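# Put the spirit level into the lift's guardrail tool tray

## Task

Take the spirit level off the cable runway and set it inside the tool tray hung on the scissor lift's guardrail, with all of it lower than the tray's rim. It must stay there without the robot supporting it. The task fails if the level drops below the lift platform, if the robot topples or is left leaning, or if anything is knocked out of the work area or onto the floor.

## Robot and tools

ROBOT. A LinearBot: an omnidirectional base with a column about 1.75 m high. A carriage slides 1.0 m along the column (lift_m) and holds two identical six-joint arms, each ending in a two-finger gripper. Arm bases sit near 0.57 m + lift_m above the floor; carriage parts extend about 0.15 m beneath them. A hand reaches 0.78 m from its shoulder but only about 0.38 m lower than its arm base. A hand is roughly 0.16 m long, 0.1 m wide, 0.14 m when open. Parked arm joints 1-6: 0, 0.05, 0.05, 1.45, 0, 0; parked, the robot is about 0.95 m wide by 0.7 m long. The wheel motors are weak (2 N m), so they stop on contact easily. Loose objects may occasionally get a brief shove from outside.

CAMERAS. carriage_camera is fixed, facing forward and tilted about 20 degrees down; left_wrist_camera and right_wrist_camera look out beyond the fingertips. Images are 672x504. A calibration (OpenCV intrinsics, distortion, T_world_to_cam from the base frame) is supplied; it carries small per-scene errors, larger for wrist cameras on a long reach.

FRAMES. Base frame: origin on the floor below the base centre, x forward, y left, z up. left_hand and right_hand are the midpoint between each hand's pads, in this frame; quat_wxyz rotates base axes into hand axes (hand z along the fingers, fingers open along hand y; straight up with joints 1, 5, 6 at 0 gives 1,0,0,0). The odometry frame is the base frame where the scene began; base_odometry counts wheel turns, so slip shows as travel; heading is positive left, -3.142 to 3.142.

execute_actions: argument actions is a list holding one action or none (empty just reports state and images). An action may contain base, joints or both; they start together. base takes exactly one relative command: translate_m (metres, forward positive, -2 to 2), strafe_m (metres, left positive, -2 to 2) or rotate_rad (radians, counter-clockwise positive, -6.3 to 6.3); each is an offset from where the base last reported itself. joints is one dictionary covering both arms, keyed by joint name, each value an absolute target: lift_m 0 to 1 m; for each side (left_ and right_): joint1_rad -2.617 to 3.054 (yaw about vertical, 0 forward, positive left); joint2_rad 0 to 3.141 (shoulder: 0 upper arm back and level, 1.57 vertical, 3.14 forward and level); joint3_rad 0 to 3.141 (elbow, 0 folded, 3.14 straight); joint4_rad -1.57 to 1.57 (wrist pitch, positive lifts the fingertips); joint5_rad -1.57 to 1.57 (wrist yaw, positive swings fingertips right, opposite to joint1); joint6_rad -2.094 to 2.094 (roll about the fingers, positive clockwise viewed from the forearm); gripper_m 0 to 0.093 (pad gap, metres). Unnamed joints may keep pushing to older targets. Optional cameras: list of carriage_camera, left_wrist_camera, right_wrist_camera or all; omitted or null means all, [] none. Bad keys or out-of-range numbers reject the whole call without motion.

wait: seconds, 0 to 10; commands nothing and returns state and images. zoom_image: camera plus region [x0, y0, x1, y1] in pixels of that camera's latest full image, at most 504 by 504. finished_scene: scene number; ends the scene irreversibly and reports success, so only call it once the level rests in the tray on its own.

RESULTS. base_status and joint_status tell how each motion ended: done (for the base, wheels turned the commanded amount, even with slip, and a millimetre move may fall short yet read done); off_target (resting short, may still push); contact_stop or time_out (old target dropped, holding in place); not_followed when a self-collision check withheld an arm's targets, shown with a 'joint command not followed' line and cause; the robot may retry those targets later. A gripper holding something usually reads off_target. on_its_own lists uncommanded behaviour; 'held at' is a target, not a position. motor_effort gives percent of maximum, bracket = peak in last action; readings are noisy and biased. Rising lift effort means load; lift effort dropping while lowering means a hand rests on something. drive_wheels noticeably high at rest means the base is pressing on something. If a result reports a stop, later calls in that reply are skipped. ARM HIT means an arm struck the robot hard.

CONTACT. The base may stop for wheel overload or a displaced arm joint, but arms are unwatched while turning and often while an arm joint is commanded; the base can coast about 0.3 m after an arm touches. Arms and grippers never stop on contact: a blocked arm keeps pressing and snaps to target once free. After a blocked drive, back off about 0.2 m the way you came (or turn back), repeat if still pressing. Beware the column striking overhangs the base slips under; reversing into such an edge can topple the robot.

ARMS. Hand readings drift, more at full reach; a 1 kg load sags a level hand 10-17 cm; a straight arm may not lift 1 kg. Grip force is about 45-60 N per pad. Arms closer than a few millimetres to themselves or each other are withheld; to recover, move only the withheld arm clear first, the other in a later action. Never let the arms collide or press on each other hard.

TIPPING. Risk rises with high carriage, outstretched arms, loads, pulling, or sudden stops; about 1.5 kg per hand with both arms forward can tip it. Only images reveal a lean.

HEAT. Extended arms heat quickly. MOTOR HOT warns at 75 °C; at 90 °C that arm pauses 10 s; at 100 °C it goes limp and drops. Affected keys show limit_stop_at_motor_heat; resend the targets.

Avoid drops, slams, hard hits and heavy pushes.

Each tool is called as name(argument=value, ...) on one line, values as JSON.

## Session

execute_actions(actions=[], cameras=["carriage_camera"])

Scene clock: 0.00 s.
base_odometry: x=+0.000 y=+0.000 heading=+0.000 (m, m, rad; odometry frame)
base_status: not commanded
joint_positions: lift_m=+0.298 left_joint1_rad=+0.019 left_joint2_rad=+0.077 left_joint3_rad=+0.065 left_joint4_rad=+1.481 left_joint5_rad=-0.058 left_joint6_rad=+0.026 left_gripper_m=+0.095 right_joint1_rad=-0.015 right_joint2_rad=+0.049 right_joint3_rad=+0.061 right_joint4_rad=+1.437 right_joint5_rad=-0.019 right_joint6_rad=+0.044 right_gripper_m=+0.094
joint_status: not commanded
motor_effort: lift_m=+22 drive_wheels=+5 (%)
left_hand: x=+0.3069 y=+0.3309 z=+1.3319 quat_wxyz=(+0.998, -0.029, +0.051, +0.024) (m; base frame)
right_hand: x=+0.3099 y=-0.3176 z=+1.3302 quat_wxyz=(+0.998, -0.008, +0.061, +0.015) (m; base frame)
pictures: carriage_camera
camera_calibration (this result's frames):
carriage_camera: T_world_to_cam=[[0.00016206, -0.999797, 0.0201528, -0.0255244], [-0.306259, -0.0192341, -0.951754, 1.30597], [0.951948, -0.00601775, -0.3062, 0.225395], [0, 0, 0, 1]] pos_world=[0.185404, 0.000956186, 1.31249]
Images, in order (width x height): carriage_camera 672x504.

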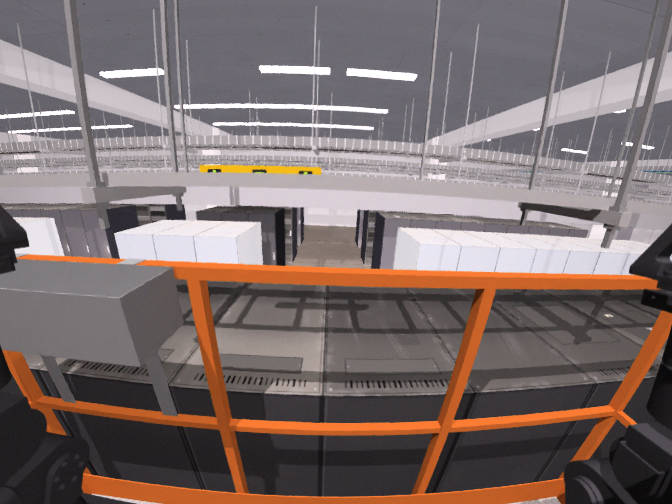

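execute_actions(actions=[{"joints":{"lift_m":0.75,"left_joint4_rad":0,"left_joint5_rad":0,"right_joint4_rad":0}}])

Scene clock: 2.50 s.
base_odometry: x=+0.000 y=+0.000 heading=+0.000 (m, m, rad; odometry frame)
base_status: not commanded
joint_positions: lift_m=+0.750 left_joint1_rad=+0.019 left_joint2_rad=+0.077 left_joint3_rad=+0.065 left_joint4_rad=-0.002 left_joint5_rad=-0.005 left_joint6_rad=+0.026 left_gripper_m=+0.095 right_joint1_rad=-0.015 right_joint2_rad=+0.049 right_joint3_rad=+0.061 right_joint4_rad=+0.006 right_joint5_rad=-0.019 right_joint6_rad=+0.044 right_gripper_m=+0.094
joint_status: all done
motor_effort: lift_m=+22(30) drive_wheels=+2(2) (%)
left_hand: x=+0.5279 y=+0.3260 z=+1.5359 quat_wxyz=(+0.702, +0.001, +0.712, +0.017) (m; base frame)
right_hand: x=+0.5260 y=-0.3208 z=+1.5425 quat_wxyz=(+0.713, +0.014, +0.701, +0.017) (m; base frame)
pictures: carriage_camera, left_wrist_camera, right_wrist_camera
camera_calibration (this result's frames):
carriage_camera: T_world_to_cam=[[0.00016206, -0.999797, 0.0201528, -0.0346325], [-0.306259, -0.0192341, -0.951754, 1.73611], [0.951948, -0.00601775, -0.3062, 0.363783], [0, 0, 0, 1]] pos_world=[0.185404, 0.000956186, 1.76444]
left_wrist_camera: T_world_to_cam=[[0.0387592, -0.996028, -0.080161, 0.43365], [-0.599917, 0.0409601, -0.799013, 1.53832], [0.799123, 0.0790591, -0.595947, 0.592686], [0, 0, 0, 1]] pos_world=[0.432426, 0.322061, 1.61711]
right_wrist_camera: T_world_to_cam=[[0.0125351, -0.997142, -0.0745039, -0.208817], [-0.543157, 0.0557685, -0.837777, 1.60189], [0.839537, 0.050969, -0.540906, 0.537097], [0, 0, 0, 1]] pos_world=[0.421786, -0.324931, 1.61699]
Images, in order (width x height): carriage_camera 672x504, left_wrist_camera 672x504, right_wrist_camera 672x504.

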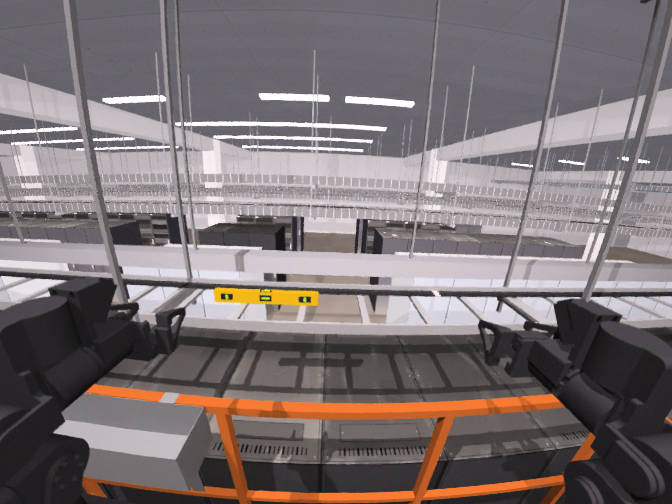

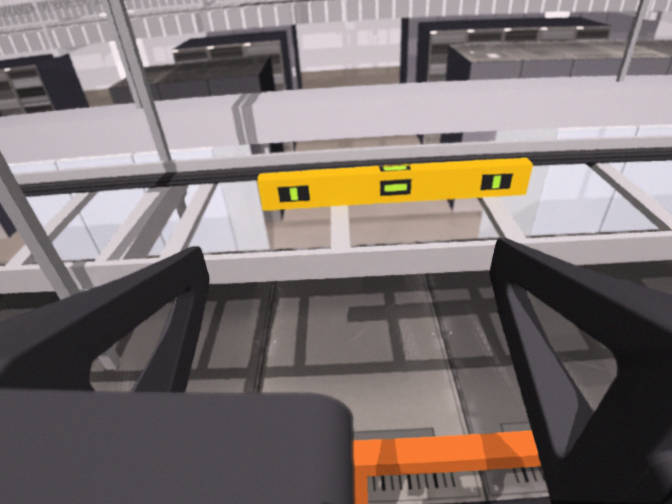

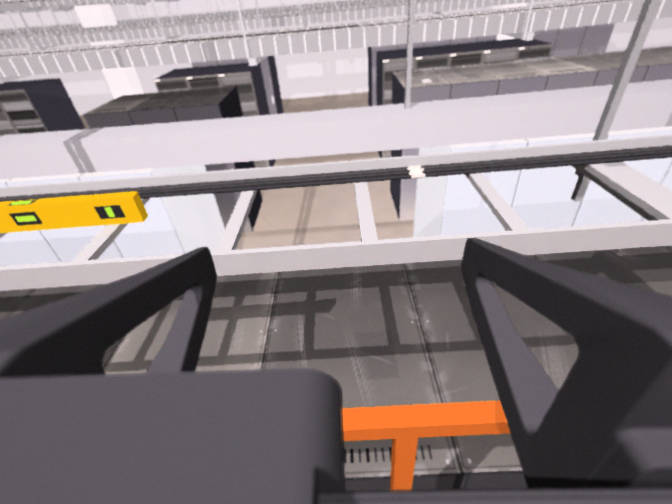

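execute_actions(actions=[{"base":{"translate_m":0.245},"joints":{"lift_m":0.99,"left_joint1_rad":-0.11,"left_joint2_rad":1.6,"left_joint3_rad":1.4,"left_joint4_rad":-0.9,"left_joint6_rad":-1.64,"right_joint4_rad":1.45}}], cameras=[])

execute_actions(actions=[{"joints":{"lift_m":0.9,"left_joint2_rad":2.55,"left_joint3_rad":2.07,"left_joint4_rad":-1.08}}], cameras=["left_wrist_camera","carriage_camera"])

Scene clock: 5.23 s.
base_odometry: x=+0.245 y=+0.000 heading=+0.000 (m, m, rad; odometry frame)
base_status: done
joint_positions: lift_m=+0.990 left_joint1_rad=-0.105 left_joint2_rad=+1.603 left_joint3_rad=+1.381 left_joint4_rad=-0.894 left_joint5_rad=-0.003 left_joint6_rad=-1.629 left_gripper_m=+0.095 right_joint1_rad=-0.015 right_joint2_rad=+0.049 right_joint3_rad=+0.061 right_joint4_rad=+1.443 right_joint5_rad=-0.019 right_joint6_rad=+0.044 right_gripper_m=+0.094
joint_status: all done
motor_effort: lift_m=+24(31) drive_wheels=-2(49) (%)
left_hand: x=+0.6661 y=+0.2802 z=+1.7495 quat_wxyz=(+0.147, -0.673, +0.705, -0.171) (m; base frame)
right_hand: x=+0.3084 y=-0.3177 z=+2.0223 quat_wxyz=(+0.998, -0.008, +0.058, +0.015) (m; base frame)
pictures: none
No camera images: the call's "cameras" was empty. Leave "cameras" out to get every camera's image.

Scene clock: 6.73 s.
base_odometry: x=+0.245 y=+0.000 heading=+0.000 (m, m, rad; odometry frame)
base_status: not commanded
joint_positions: lift_m=+0.900 left_joint1_rad=-0.105 left_joint2_rad=+2.566 left_joint3_rad=+2.049 left_joint4_rad=-1.077 left_joint5_rad=-0.003 left_joint6_rad=-1.629 left_gripper_m=+0.095 right_joint1_rad=-0.015 right_joint2_rad=+0.049 right_joint3_rad=+0.061 right_joint4_rad=+1.446 right_joint5_rad=-0.019 right_joint6_rad=+0.044 right_gripper_m=+0.094
joint_status: all done
motor_effort: lift_m=+20(19) drive_wheels=-1(3) (%)
left_hand: x=+0.7552 y=+0.2709 z=+1.4412 quat_wxyz=(-0.007, -0.690, +0.723, +0.010) (m; base frame)
right_hand: x=+0.3079 y=-0.3176 z=+1.9327 quat_wxyz=(+0.998, -0.008, +0.057, +0.015) (m; base frame)
pictures: carriage_camera, left_wrist_camera
camera_calibration (this result's frames):
carriage_camera: T_world_to_cam=[[0.00016206, -0.999797, 0.0201528, -0.0376614], [-0.306259, -0.0192341, -0.951754, 1.87916], [0.951948, -0.00601775, -0.3062, 0.409804], [0, 0, 0, 1]] pos_world=[0.185404, 0.000956186, 1.91474]
left_wrist_camera: T_world_to_cam=[[0.994144, -0.10024, -0.0403608, -0.659142], [-0.0579096, -0.809544, 0.584196, -0.571235], [-0.0912338, -0.578438, -0.810609, 1.51888], [0, 0, 0, 1]] pos_world=[0.760776, 0.350062, 1.53832]
Images, in order (width x height): carriage_camera 672x504, left_wrist_camera 672x504.

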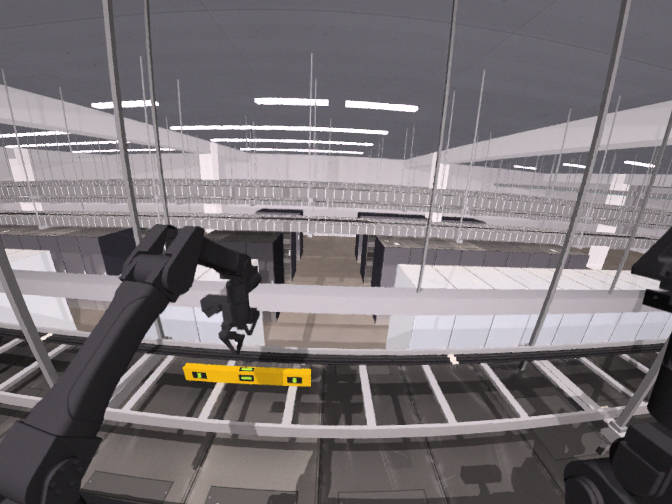

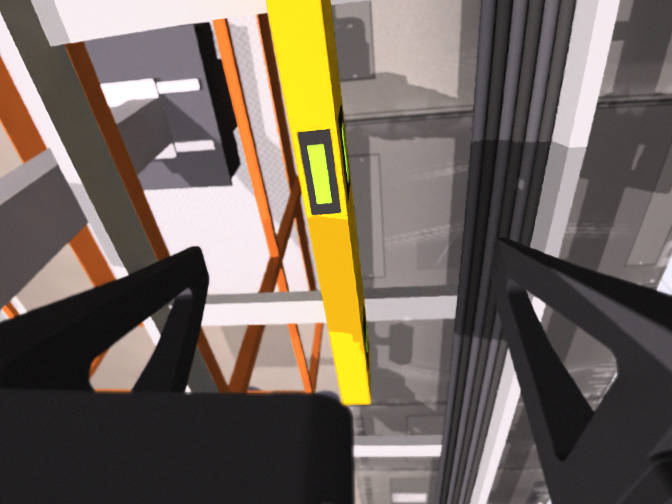

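execute_actions(actions=[{"base":{"translate_m":-0.015},"joints":{"lift_m":0.79}}], cameras=["left_wrist_camera"])

Scene clock: 7.90 s.
base_odometry: x=+0.230 y=+0.000 heading=+0.000 (m, m, rad; odometry frame)
base_status: done
joint_positions: lift_m=+0.790 left_joint1_rad=-0.105 left_joint2_rad=+2.565 left_joint3_rad=+2.057 left_joint4_rad=-1.080 left_joint5_rad=-0.003 left_joint6_rad=-1.629 left_gripper_m=+0.095 right_joint1_rad=-0.015 right_joint2_rad=+0.049 right_joint3_rad=+0.061 right_joint4_rad=+1.448 right_joint5_rad=-0.019 right_joint6_rad=+0.044 right_gripper_m=+0.094
joint_status: all done
motor_effort: lift_m=+22(23) drive_wheels=+0(46) (%)
left_hand: x=+0.7573 y=+0.2706 z=+1.3337 quat_wxyz=(-0.005, -0.690, +0.723, +0.007) (m; base frame)
right_hand: x=+0.3072 y=-0.3176 z=+1.8226 quat_wxyz=(+0.998, -0.008, +0.055, +0.015) (m; base frame)
pictures: left_wrist_camera
camera_calibration (this result's frames):
left_wrist_camera: T_world_to_cam=[[0.994396, -0.100273, -0.0335007, -0.674983], [-0.0618708, -0.808902, 0.584678, -0.506336], [-0.0857263, -0.579329, -0.810573, 1.42775], [0, 0, 0, 1]] pos_world=[0.762269, 0.349876, 1.43072]
Images, in order (width x height): left_wrist_camera 672x504.

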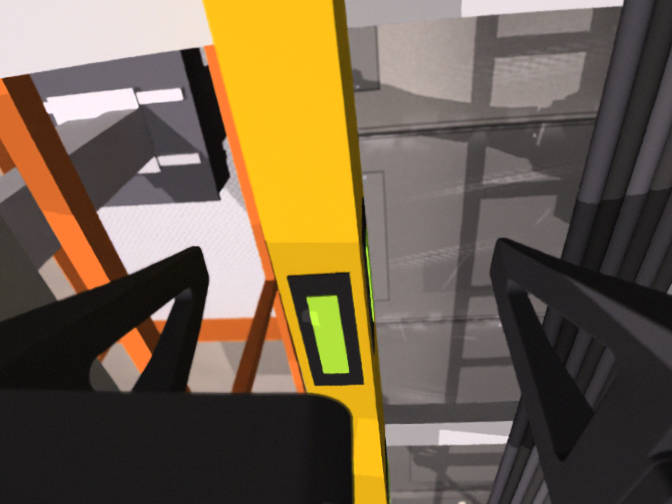

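execute_actions(actions=[{"base":{"translate_m":-0.006},"joints":{"lift_m":0.785,"left_joint6_rad":-1.51}}], cameras=["left_wrist_camera"])

execute_actions(actions=[{"joints":{"left_gripper_m":0}}], cameras=[])

execute_actions(actions=[{"joints":{"lift_m":0.88}}], cameras=["left_wrist_camera"])

Scene clock: 9.03 s.
base_odometry: x=+0.224 y=+0.000 heading=+0.000 (m, m, rad; odometry frame)
base_status: done
joint_positions: lift_m=+0.785 left_joint1_rad=-0.105 left_joint2_rad=+2.566 left_joint3_rad=+2.057 left_joint4_rad=-1.081 left_joint5_rad=-0.003 left_joint6_rad=-1.520 left_gripper_m=+0.095 right_joint1_rad=-0.015 right_joint2_rad=+0.049 right_joint3_rad=+0.061 right_joint4_rad=+1.450 right_joint5_rad=-0.019 right_joint6_rad=+0.044 right_gripper_m=+0.094
joint_status: all done
motor_effort: lift_m=+21(23) drive_wheels=+1(40) (%)
left_hand: x=+0.7569 y=+0.2706 z=+1.3280 quat_wxyz=(-0.006, -0.650, +0.760, +0.008) (m; base frame)
right_hand: x=+0.3068 y=-0.3176 z=+1.8177 quat_wxyz=(+0.998, -0.008, +0.054, +0.015) (m; base frame)
pictures: left_wrist_camera
camera_calibration (this result's frames):
left_wrist_camera: T_world_to_cam=[[0.977311, -0.208735, -0.0359621, -0.629176], [-0.1485, -0.796311, 0.586376, -0.443115], [-0.151034, -0.567731, -0.80924, 1.46768], [0, 0, 0, 1]] pos_world=[0.770768, 0.34906, 1.42491]
Images, in order (width x height): left_wrist_camera 672x504.

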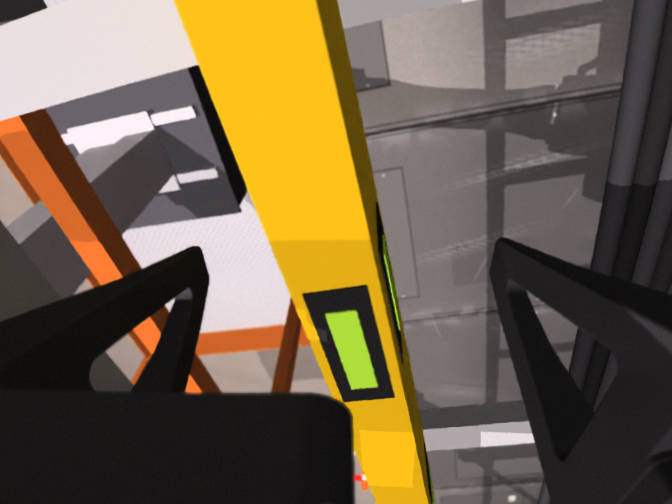

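Scene clock: 9.77 s.
base_odometry: x=+0.224 y=+0.000 heading=+0.000 (m, m, rad; odometry frame)
base_status: not commanded
joint_positions: lift_m=+0.785 left_joint1_rad=-0.105 left_joint2_rad=+2.566 left_joint3_rad=+2.057 left_joint4_rad=-1.082 left_joint5_rad=-0.004 left_joint6_rad=-1.512 left_gripper_m=+0.021 right_joint1_rad=-0.015 right_joint2_rad=+0.049 right_joint3_rad=+0.061 right_joint4_rad=+1.450 right_joint5_rad=-0.019 right_joint6_rad=+0.044 right_gripper_m=+0.094
joint_status: left_gripper_m off_target (ended at +0.021, target +0.000)
motor_effort: lift_m=+20(21) drive_wheels=+1(0) (%)
left_hand: x=+0.7567 y=+0.2706 z=+1.3280 quat_wxyz=(-0.006, -0.647, +0.763, +0.009) (m; base frame)
right_hand: x=+0.3068 y=-0.3176 z=+1.8177 quat_wxyz=(+0.998, -0.008, +0.054, +0.015) (m; base frame)
pictures: none
No camera images: the call's "cameras" was empty. Leave "cameras" out to get every camera's image.

Scene clock: 10.67 s.
base_odometry: x=+0.224 y=+0.000 heading=+0.000 (m, m, rad; odometry frame)
base_status: not commanded
joint_positions: lift_m=+0.880 left_joint1_rad=-0.105 left_joint2_rad=+2.575 left_joint3_rad=+2.057 left_joint4_rad=-1.079 left_joint5_rad=-0.003 left_joint6_rad=-1.512 left_gripper_m=+0.021 right_joint1_rad=-0.015 right_joint2_rad=+0.049 right_joint3_rad=+0.061 right_joint4_rad=+1.450 right_joint5_rad=-0.019 right_joint6_rad=+0.044 right_gripper_m=+0.094
joint_status: all done
motor_effort: lift_m=+23(29) drive_wheels=+0(0) (%)
left_hand: x=+0.7560 y=+0.2707 z=+1.4191 quat_wxyz=(-0.008, -0.647, +0.763, +0.010) (m; base frame)
right_hand: x=+0.3068 y=-0.3176 z=+1.9125 quat_wxyz=(+0.998, -0.008, +0.054, +0.015) (m; base frame)
pictures: left_wrist_camera
camera_calibration (this result's frames):
left_wrist_camera: T_world_to_cam=[[0.975286, -0.216896, -0.0421114, -0.612544], [-0.151656, -0.795765, 0.586309, -0.494274], [-0.160679, -0.565433, -0.808992, 1.54757], [0, 0, 0, 1]] pos_world=[0.771108, 0.348863, 1.51598]
Images, in order (width x height): left_wrist_camera 672x504.

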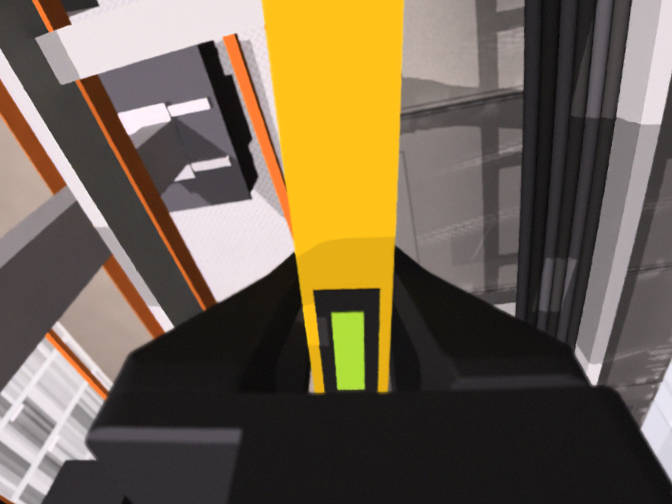

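execute_actions(actions=[{"base":{"translate_m":-0.255},"joints":{"left_joint6_rad":-1.65}}], cameras=[])

execute_actions(actions=[{"joints":{"left_joint6_rad":-0.87,"left_joint1_rad":0.75}}], cameras=["left_wrist_camera","carriage_camera"])

Scene clock: 13.43 s.
base_odometry: x=-0.031 y=+0.000 heading=+0.000 (m, m, rad; odometry frame)
base_status: done
joint_positions: lift_m=+0.880 left_joint1_rad=-0.109 left_joint2_rad=+2.575 left_joint3_rad=+2.057 left_joint4_rad=-1.078 left_joint5_rad=-0.003 left_joint6_rad=-1.640 left_gripper_m=+0.021 right_joint1_rad=-0.015 right_joint2_rad=+0.049 right_joint3_rad=+0.061 right_joint4_rad=+1.451 right_joint5_rad=-0.019 right_joint6_rad=+0.044 right_gripper_m=+0.094
joint_status: all done
motor_effort: lift_m=+23(22) drive_wheels=-5(46) (%)
left_hand: x=+0.7560 y=+0.2687 z=+1.4191 quat_wxyz=(-0.007, -0.693, +0.721, +0.010) (m; base frame)
right_hand: x=+0.3066 y=-0.3176 z=+1.9125 quat_wxyz=(+0.998, -0.008, +0.054, +0.015) (m; base frame)
pictures: none
No camera images: the call's "cameras" was empty. Leave "cameras" out to get every camera's image.

Scene clock: 14.80 s.
base_odometry: x=-0.031 y=+0.000 heading=+0.000 (m, m, rad; odometry frame)
base_status: not commanded
joint_positions: lift_m=+0.880 left_joint1_rad=+0.756 left_joint2_rad=+2.575 left_joint3_rad=+2.057 left_joint4_rad=-1.067 left_joint5_rad=-0.008 left_joint6_rad=-0.881 left_gripper_m=+0.021 right_joint1_rad=-0.015 right_joint2_rad=+0.049 right_joint3_rad=+0.061 right_joint4_rad=+1.451 right_joint5_rad=-0.019 right_joint6_rad=+0.044 right_gripper_m=+0.094
joint_status: all done
motor_effort: lift_m=+23(23) drive_wheels=-1(5) (%)
left_hand: x=+0.6294 y=+0.6521 z=+1.4190 quat_wxyz=(-0.007, -0.730, +0.683, +0.004) (m; base frame)
right_hand: x=+0.3066 y=-0.3176 z=+1.9125 quat_wxyz=(+0.998, -0.008, +0.054, +0.015) (m; base frame)
pictures: carriage_camera, left_wrist_camera
camera_calibration (this result's frames):
carriage_camera: T_world_to_cam=[[0.00016206, -0.999797, 0.0201528, -0.0372526], [-0.306259, -0.0192341, -0.951754, 1.85985], [0.951948, -0.00601775, -0.3062, 0.403592], [0, 0, 0, 1]] pos_world=[0.185404, 0.000956186, 1.89445]
left_wrist_camera: T_world_to_cam=[[0.999434, 0.0118539, -0.0314872, -0.585766], [0.0281485, -0.807231, 0.589564, -0.320231], [-0.0184288, -0.590116, -0.807108, 1.66674], [0, 0, 0, 1]] pos_world=[0.625164, 0.732015, 1.51559]
Images, in order (width x height): carriage_camera 672x504, left_wrist_camera 672x504.

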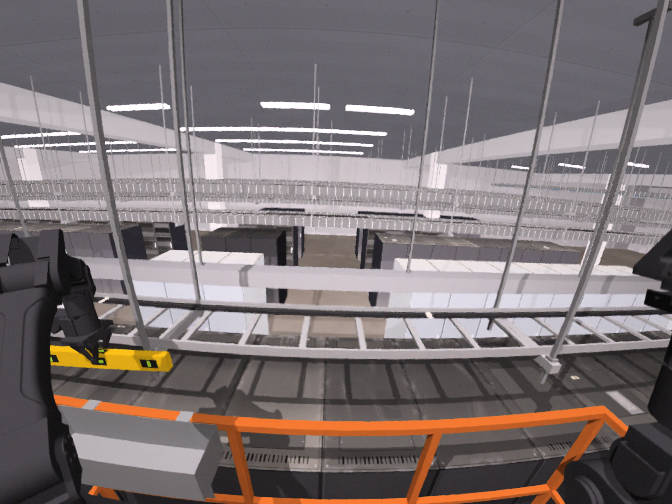

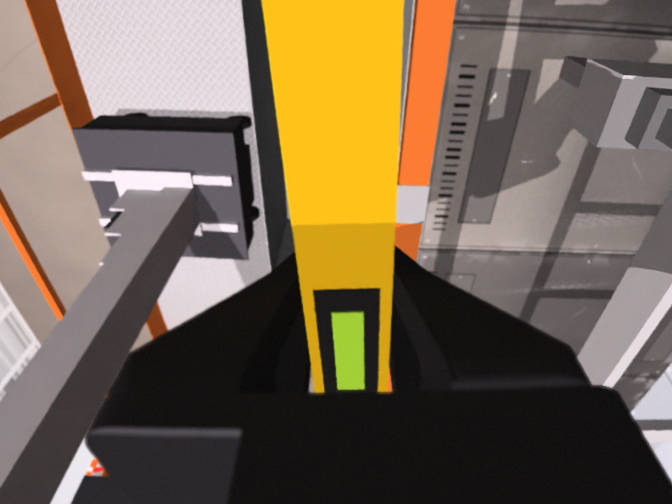

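execute_actions(actions=[{"base":{"strafe_m":-0.025},"joints":{"lift_m":0.65}}], cameras=["left_wrist_camera","carriage_camera"])

Scene clock: 16.53 s.
base_odometry: x=-0.031 y=-0.025 heading=+0.000 (m, m, rad; odometry frame)
base_status: done
joint_positions: lift_m=+0.650 left_joint1_rad=+0.752 left_joint2_rad=+2.574 left_joint3_rad=+2.057 left_joint4_rad=-1.076 left_joint5_rad=-0.002 left_joint6_rad=-0.879 left_gripper_m=+0.021 right_joint1_rad=-0.015 right_joint2_rad=+0.049 right_joint3_rad=+0.061 right_joint4_rad=+1.451 right_joint5_rad=-0.019 right_joint6_rad=+0.044 right_gripper_m=+0.094
joint_status: all done
motor_effort: lift_m=+22(21) drive_wheels=+0(29) (%)
left_hand: x=+0.6298 y=+0.6484 z=+1.1894 quat_wxyz=(-0.011, -0.728, +0.685, +0.002) (m; base frame)
right_hand: x=+0.3066 y=-0.3176 z=+1.6827 quat_wxyz=(+0.998, -0.008, +0.054, +0.015) (m; base frame)
pictures: carriage_camera, left_wrist_camera
camera_calibration (this result's frames):
carriage_camera: T_world_to_cam=[[0.00016206, -0.999797, 0.0201528, -0.0326211], [-0.306259, -0.0192341, -0.951754, 1.64112], [0.951948, -0.00601775, -0.3062, 0.333221], [0, 0, 0, 1]] pos_world=[0.185404, 0.000956186, 1.66463]
left_wrist_camera: T_world_to_cam=[[0.999403, 0.0059035, -0.0340438, -0.586497], [0.0250937, -0.801325, 0.597703, -0.199434], [-0.0237516, -0.5982, -0.800995, 1.48058], [0, 0, 0, 1]] pos_world=[0.626318, 0.729336, 1.28517]
Images, in order (width x height): carriage_camera 672x504, left_wrist_camera 672x504.

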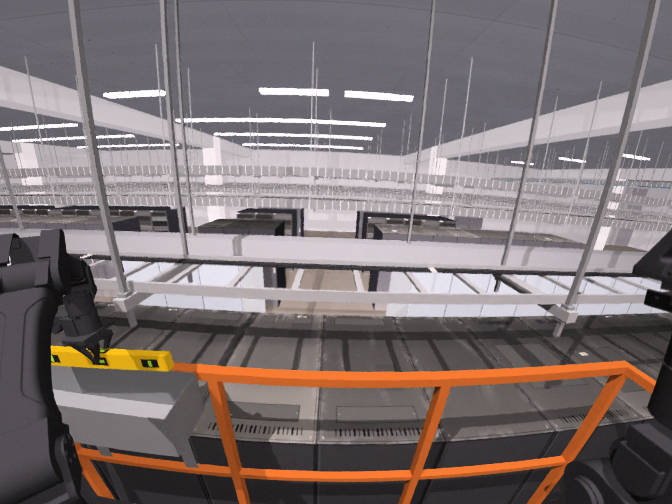

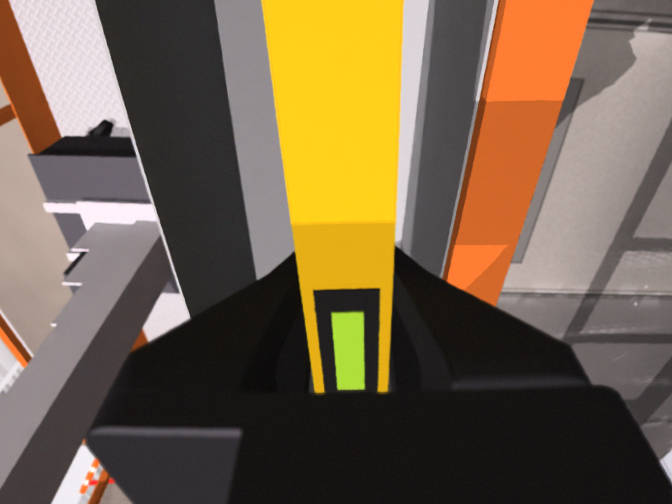

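execute_actions(actions=[{"base":{"translate_m":-0.022},"joints":{"lift_m":0.62}}], cameras=[])

execute_actions(actions=[{"joints":{"lift_m":0.49}}], cameras=["left_wrist_camera","carriage_camera"])

Scene clock: 17.57 s.
base_odometry: x=-0.053 y=-0.025 heading=+0.000 (m, m, rad; odometry frame)
base_status: done
joint_positions: lift_m=+0.620 left_joint1_rad=+0.752 left_joint2_rad=+2.580 left_joint3_rad=+2.057 left_joint4_rad=-1.077 left_joint5_rad=-0.001 left_joint6_rad=-0.879 left_gripper_m=+0.021 right_joint1_rad=-0.015 right_joint2_rad=+0.049 right_joint3_rad=+0.061 right_joint4_rad=+1.451 right_joint5_rad=-0.019 right_joint6_rad=+0.044 right_gripper_m=+0.094
joint_status: all done
motor_effort: lift_m=+22(22) drive_wheels=-3(35) (%)
left_hand: x=+0.6289 y=+0.6476 z=+1.1568 quat_wxyz=(-0.015, -0.728, +0.685, +0.002) (m; base frame)
right_hand: x=+0.3067 y=-0.3176 z=+1.6527 quat_wxyz=(+0.998, -0.008, +0.054, +0.015) (m; base frame)
pictures: none
No camera images: the call's "cameras" was empty. Leave "cameras" out to get every camera's image.

Scene clock: 18.63 s.
base_odometry: x=-0.053 y=-0.025 heading=+0.000 (m, m, rad; odometry frame)
base_status: not commanded
joint_positions: lift_m=+0.490 left_joint1_rad=+0.752 left_joint2_rad=+2.575 left_joint3_rad=+2.057 left_joint4_rad=-1.077 left_joint5_rad=-0.002 left_joint6_rad=-0.879 left_gripper_m=+0.021 right_joint1_rad=-0.015 right_joint2_rad=+0.049 right_joint3_rad=+0.061 right_joint4_rad=+1.451 right_joint5_rad=-0.019 right_joint6_rad=+0.044 right_gripper_m=+0.094
joint_status: all done
motor_effort: lift_m=+21(22) drive_wheels=-2(3) (%)
left_hand: x=+0.6293 y=+0.6481 z=+1.0289 quat_wxyz=(-0.012, -0.728, +0.685, +0.002) (m; base frame)
right_hand: x=+0.3067 y=-0.3176 z=+1.5227 quat_wxyz=(+0.998, -0.008, +0.054, +0.015) (m; base frame)
pictures: carriage_camera, left_wrist_camera
camera_calibration (this result's frames):
carriage_camera: T_world_to_cam=[[0.00016206, -0.999797, 0.0201528, -0.0293965], [-0.306259, -0.0192341, -0.951754, 1.48883], [0.951948, -0.00601775, -0.3062, 0.284228], [0, 0, 0, 1]] pos_world=[0.185404, 0.000956186, 1.50463]
left_wrist_camera: T_world_to_cam=[[0.999344, 0.005839, -0.0357393, -0.589638], [0.026109, -0.800062, 0.599349, -0.106874], [-0.0250941, -0.599889, -0.79969, 1.35241], [0, 0, 0, 1]] pos_world=[0.625979, 0.729232, 1.12449]
Images, in order (width x height): carriage_camera 672x504, left_wrist_camera 672x504.

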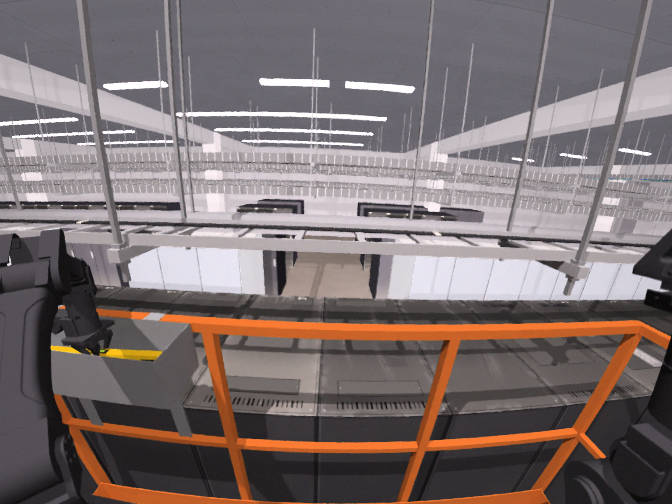

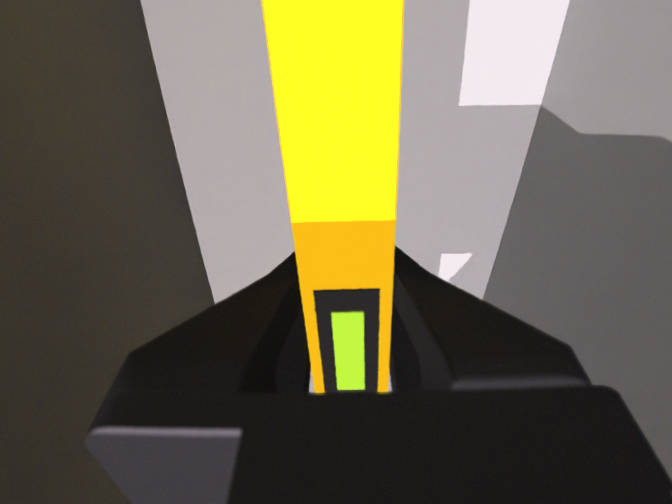

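execute_actions(actions=[{"joints":{"lift_m":0.456}}], cameras=[])

execute_actions(actions=[{"joints":{"left_gripper_m":0.045}}], cameras=[])

execute_actions(actions=[{"joints":{"lift_m":0.61}}], cameras=["left_wrist_camera","carriage_camera"])

Scene clock: 19.50 s.
base_odometry: x=-0.053 y=-0.025 heading=+0.000 (m, m, rad; odometry frame)
base_status: not commanded
joint_positions: lift_m=+0.456 left_joint1_rad=+0.752 left_joint2_rad=+2.578 left_joint3_rad=+2.057 left_joint4_rad=-1.076 left_joint5_rad=-0.007 left_joint6_rad=-0.879 left_gripper_m=+0.021 right_joint1_rad=-0.015 right_joint2_rad=+0.049 right_joint3_rad=+0.061 right_joint4_rad=+1.451 right_joint5_rad=-0.019 right_joint6_rad=+0.044 right_gripper_m=+0.094
joint_status: all done
motor_effort: lift_m=+22(20) drive_wheels=-1(2) (%)
left_hand: x=+0.6287 y=+0.6486 z=+0.9937 quat_wxyz=(-0.013, -0.728, +0.686, +0.004) (m; base frame)
right_hand: x=+0.3067 y=-0.3176 z=+1.4887 quat_wxyz=(+0.998, -0.008, +0.054, +0.015) (m; base frame)
pictures: none
No camera images: the call's "cameras" was empty. Leave "cameras" out to get every camera's image.

Scene clock: 20.07 s.
base_odometry: x=-0.053 y=-0.025 heading=+0.000 (m, m, rad; odometry frame)
base_status: not commanded
joint_positions: lift_m=+0.456 left_joint1_rad=+0.752 left_joint2_rad=+2.578 left_joint3_rad=+2.057 left_joint4_rad=-1.076 left_joint5_rad=-0.006 left_joint6_rad=-0.878 left_gripper_m=+0.045 right_joint1_rad=-0.015 right_joint2_rad=+0.049 right_joint3_rad=+0.061 right_joint4_rad=+1.451 right_joint5_rad=-0.019 right_joint6_rad=+0.044 right_gripper_m=+0.094
joint_status: all done
motor_effort: lift_m=+22(21) drive_wheels=-1(2) (%)
left_hand: x=+0.6287 y=+0.6486 z=+0.9937 quat_wxyz=(-0.013, -0.728, +0.686, +0.004) (m; base frame)
right_hand: x=+0.3067 y=-0.3176 z=+1.4887 quat_wxyz=(+0.998, -0.008, +0.054, +0.015) (m; base frame)
pictures: none
No camera images: the call's "cameras" was empty. Leave "cameras" out to get every camera's image.

Scene clock: 21.23 s.
base_odometry: x=-0.053 y=-0.025 heading=+0.000 (m, m, rad; odometry frame)
base_status: not commanded
joint_positions: lift_m=+0.610 left_joint1_rad=+0.752 left_joint2_rad=+2.560 left_joint3_rad=+2.057 left_joint4_rad=-1.079 left_joint5_rad=-0.002 left_joint6_rad=-0.878 left_gripper_m=+0.045 right_joint1_rad=-0.015 right_joint2_rad=+0.049 right_joint3_rad=+0.061 right_joint4_rad=+1.450 right_joint5_rad=-0.019 right_joint6_rad=+0.044 right_gripper_m=+0.094
joint_status: all done
motor_effort: lift_m=+23(30) drive_wheels=-1(1) (%)
left_hand: x=+0.6309 y=+0.6496 z=+1.1556 quat_wxyz=(-0.006, -0.728, +0.686, +0.001) (m; base frame)
right_hand: x=+0.3068 y=-0.3176 z=+1.6425 quat_wxyz=(+0.998, -0.008, +0.054, +0.015) (m; base frame)
pictures: carriage_camera, left_wrist_camera
camera_calibration (this result's frames):
carriage_camera: T_world_to_cam=[[0.00016206, -0.999797, 0.0201528, -0.0318119], [-0.306259, -0.0192341, -0.951754, 1.6029], [0.951948, -0.00601775, -0.3062, 0.320926], [0, 0, 0, 1]] pos_world=[0.185404, 0.000956186, 1.62448]
left_wrist_camera: T_world_to_cam=[[0.999649, 0.00535751, -0.025935, -0.5979], [0.0196826, -0.805508, 0.592258, -0.165892], [-0.0177178, -0.592561, -0.805331, 1.45176], [0, 0, 0, 1]] pos_world=[0.626678, 0.729832, 1.25189]
Images, in order (width x height): carriage_camera 672x504, left_wrist_camera 672x504.

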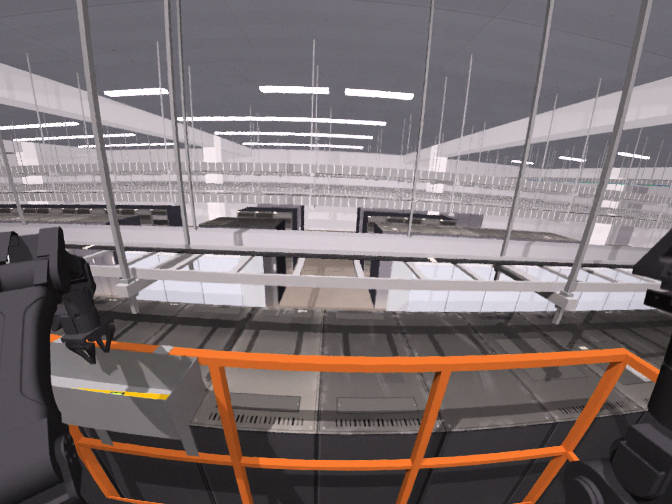

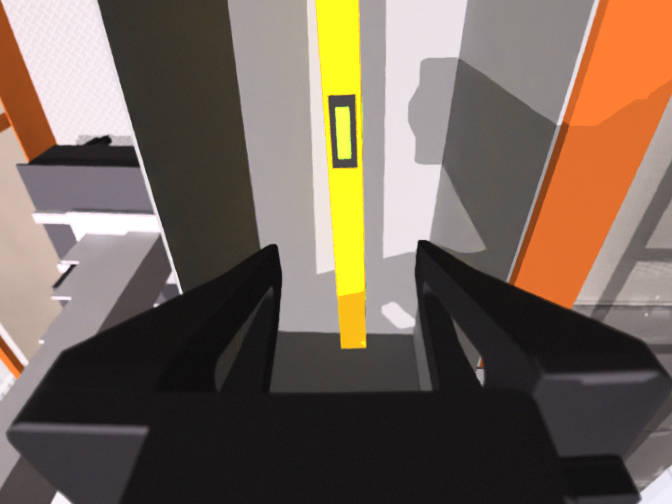

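finished_scene(scene=2)

The scene is finished: the task was done.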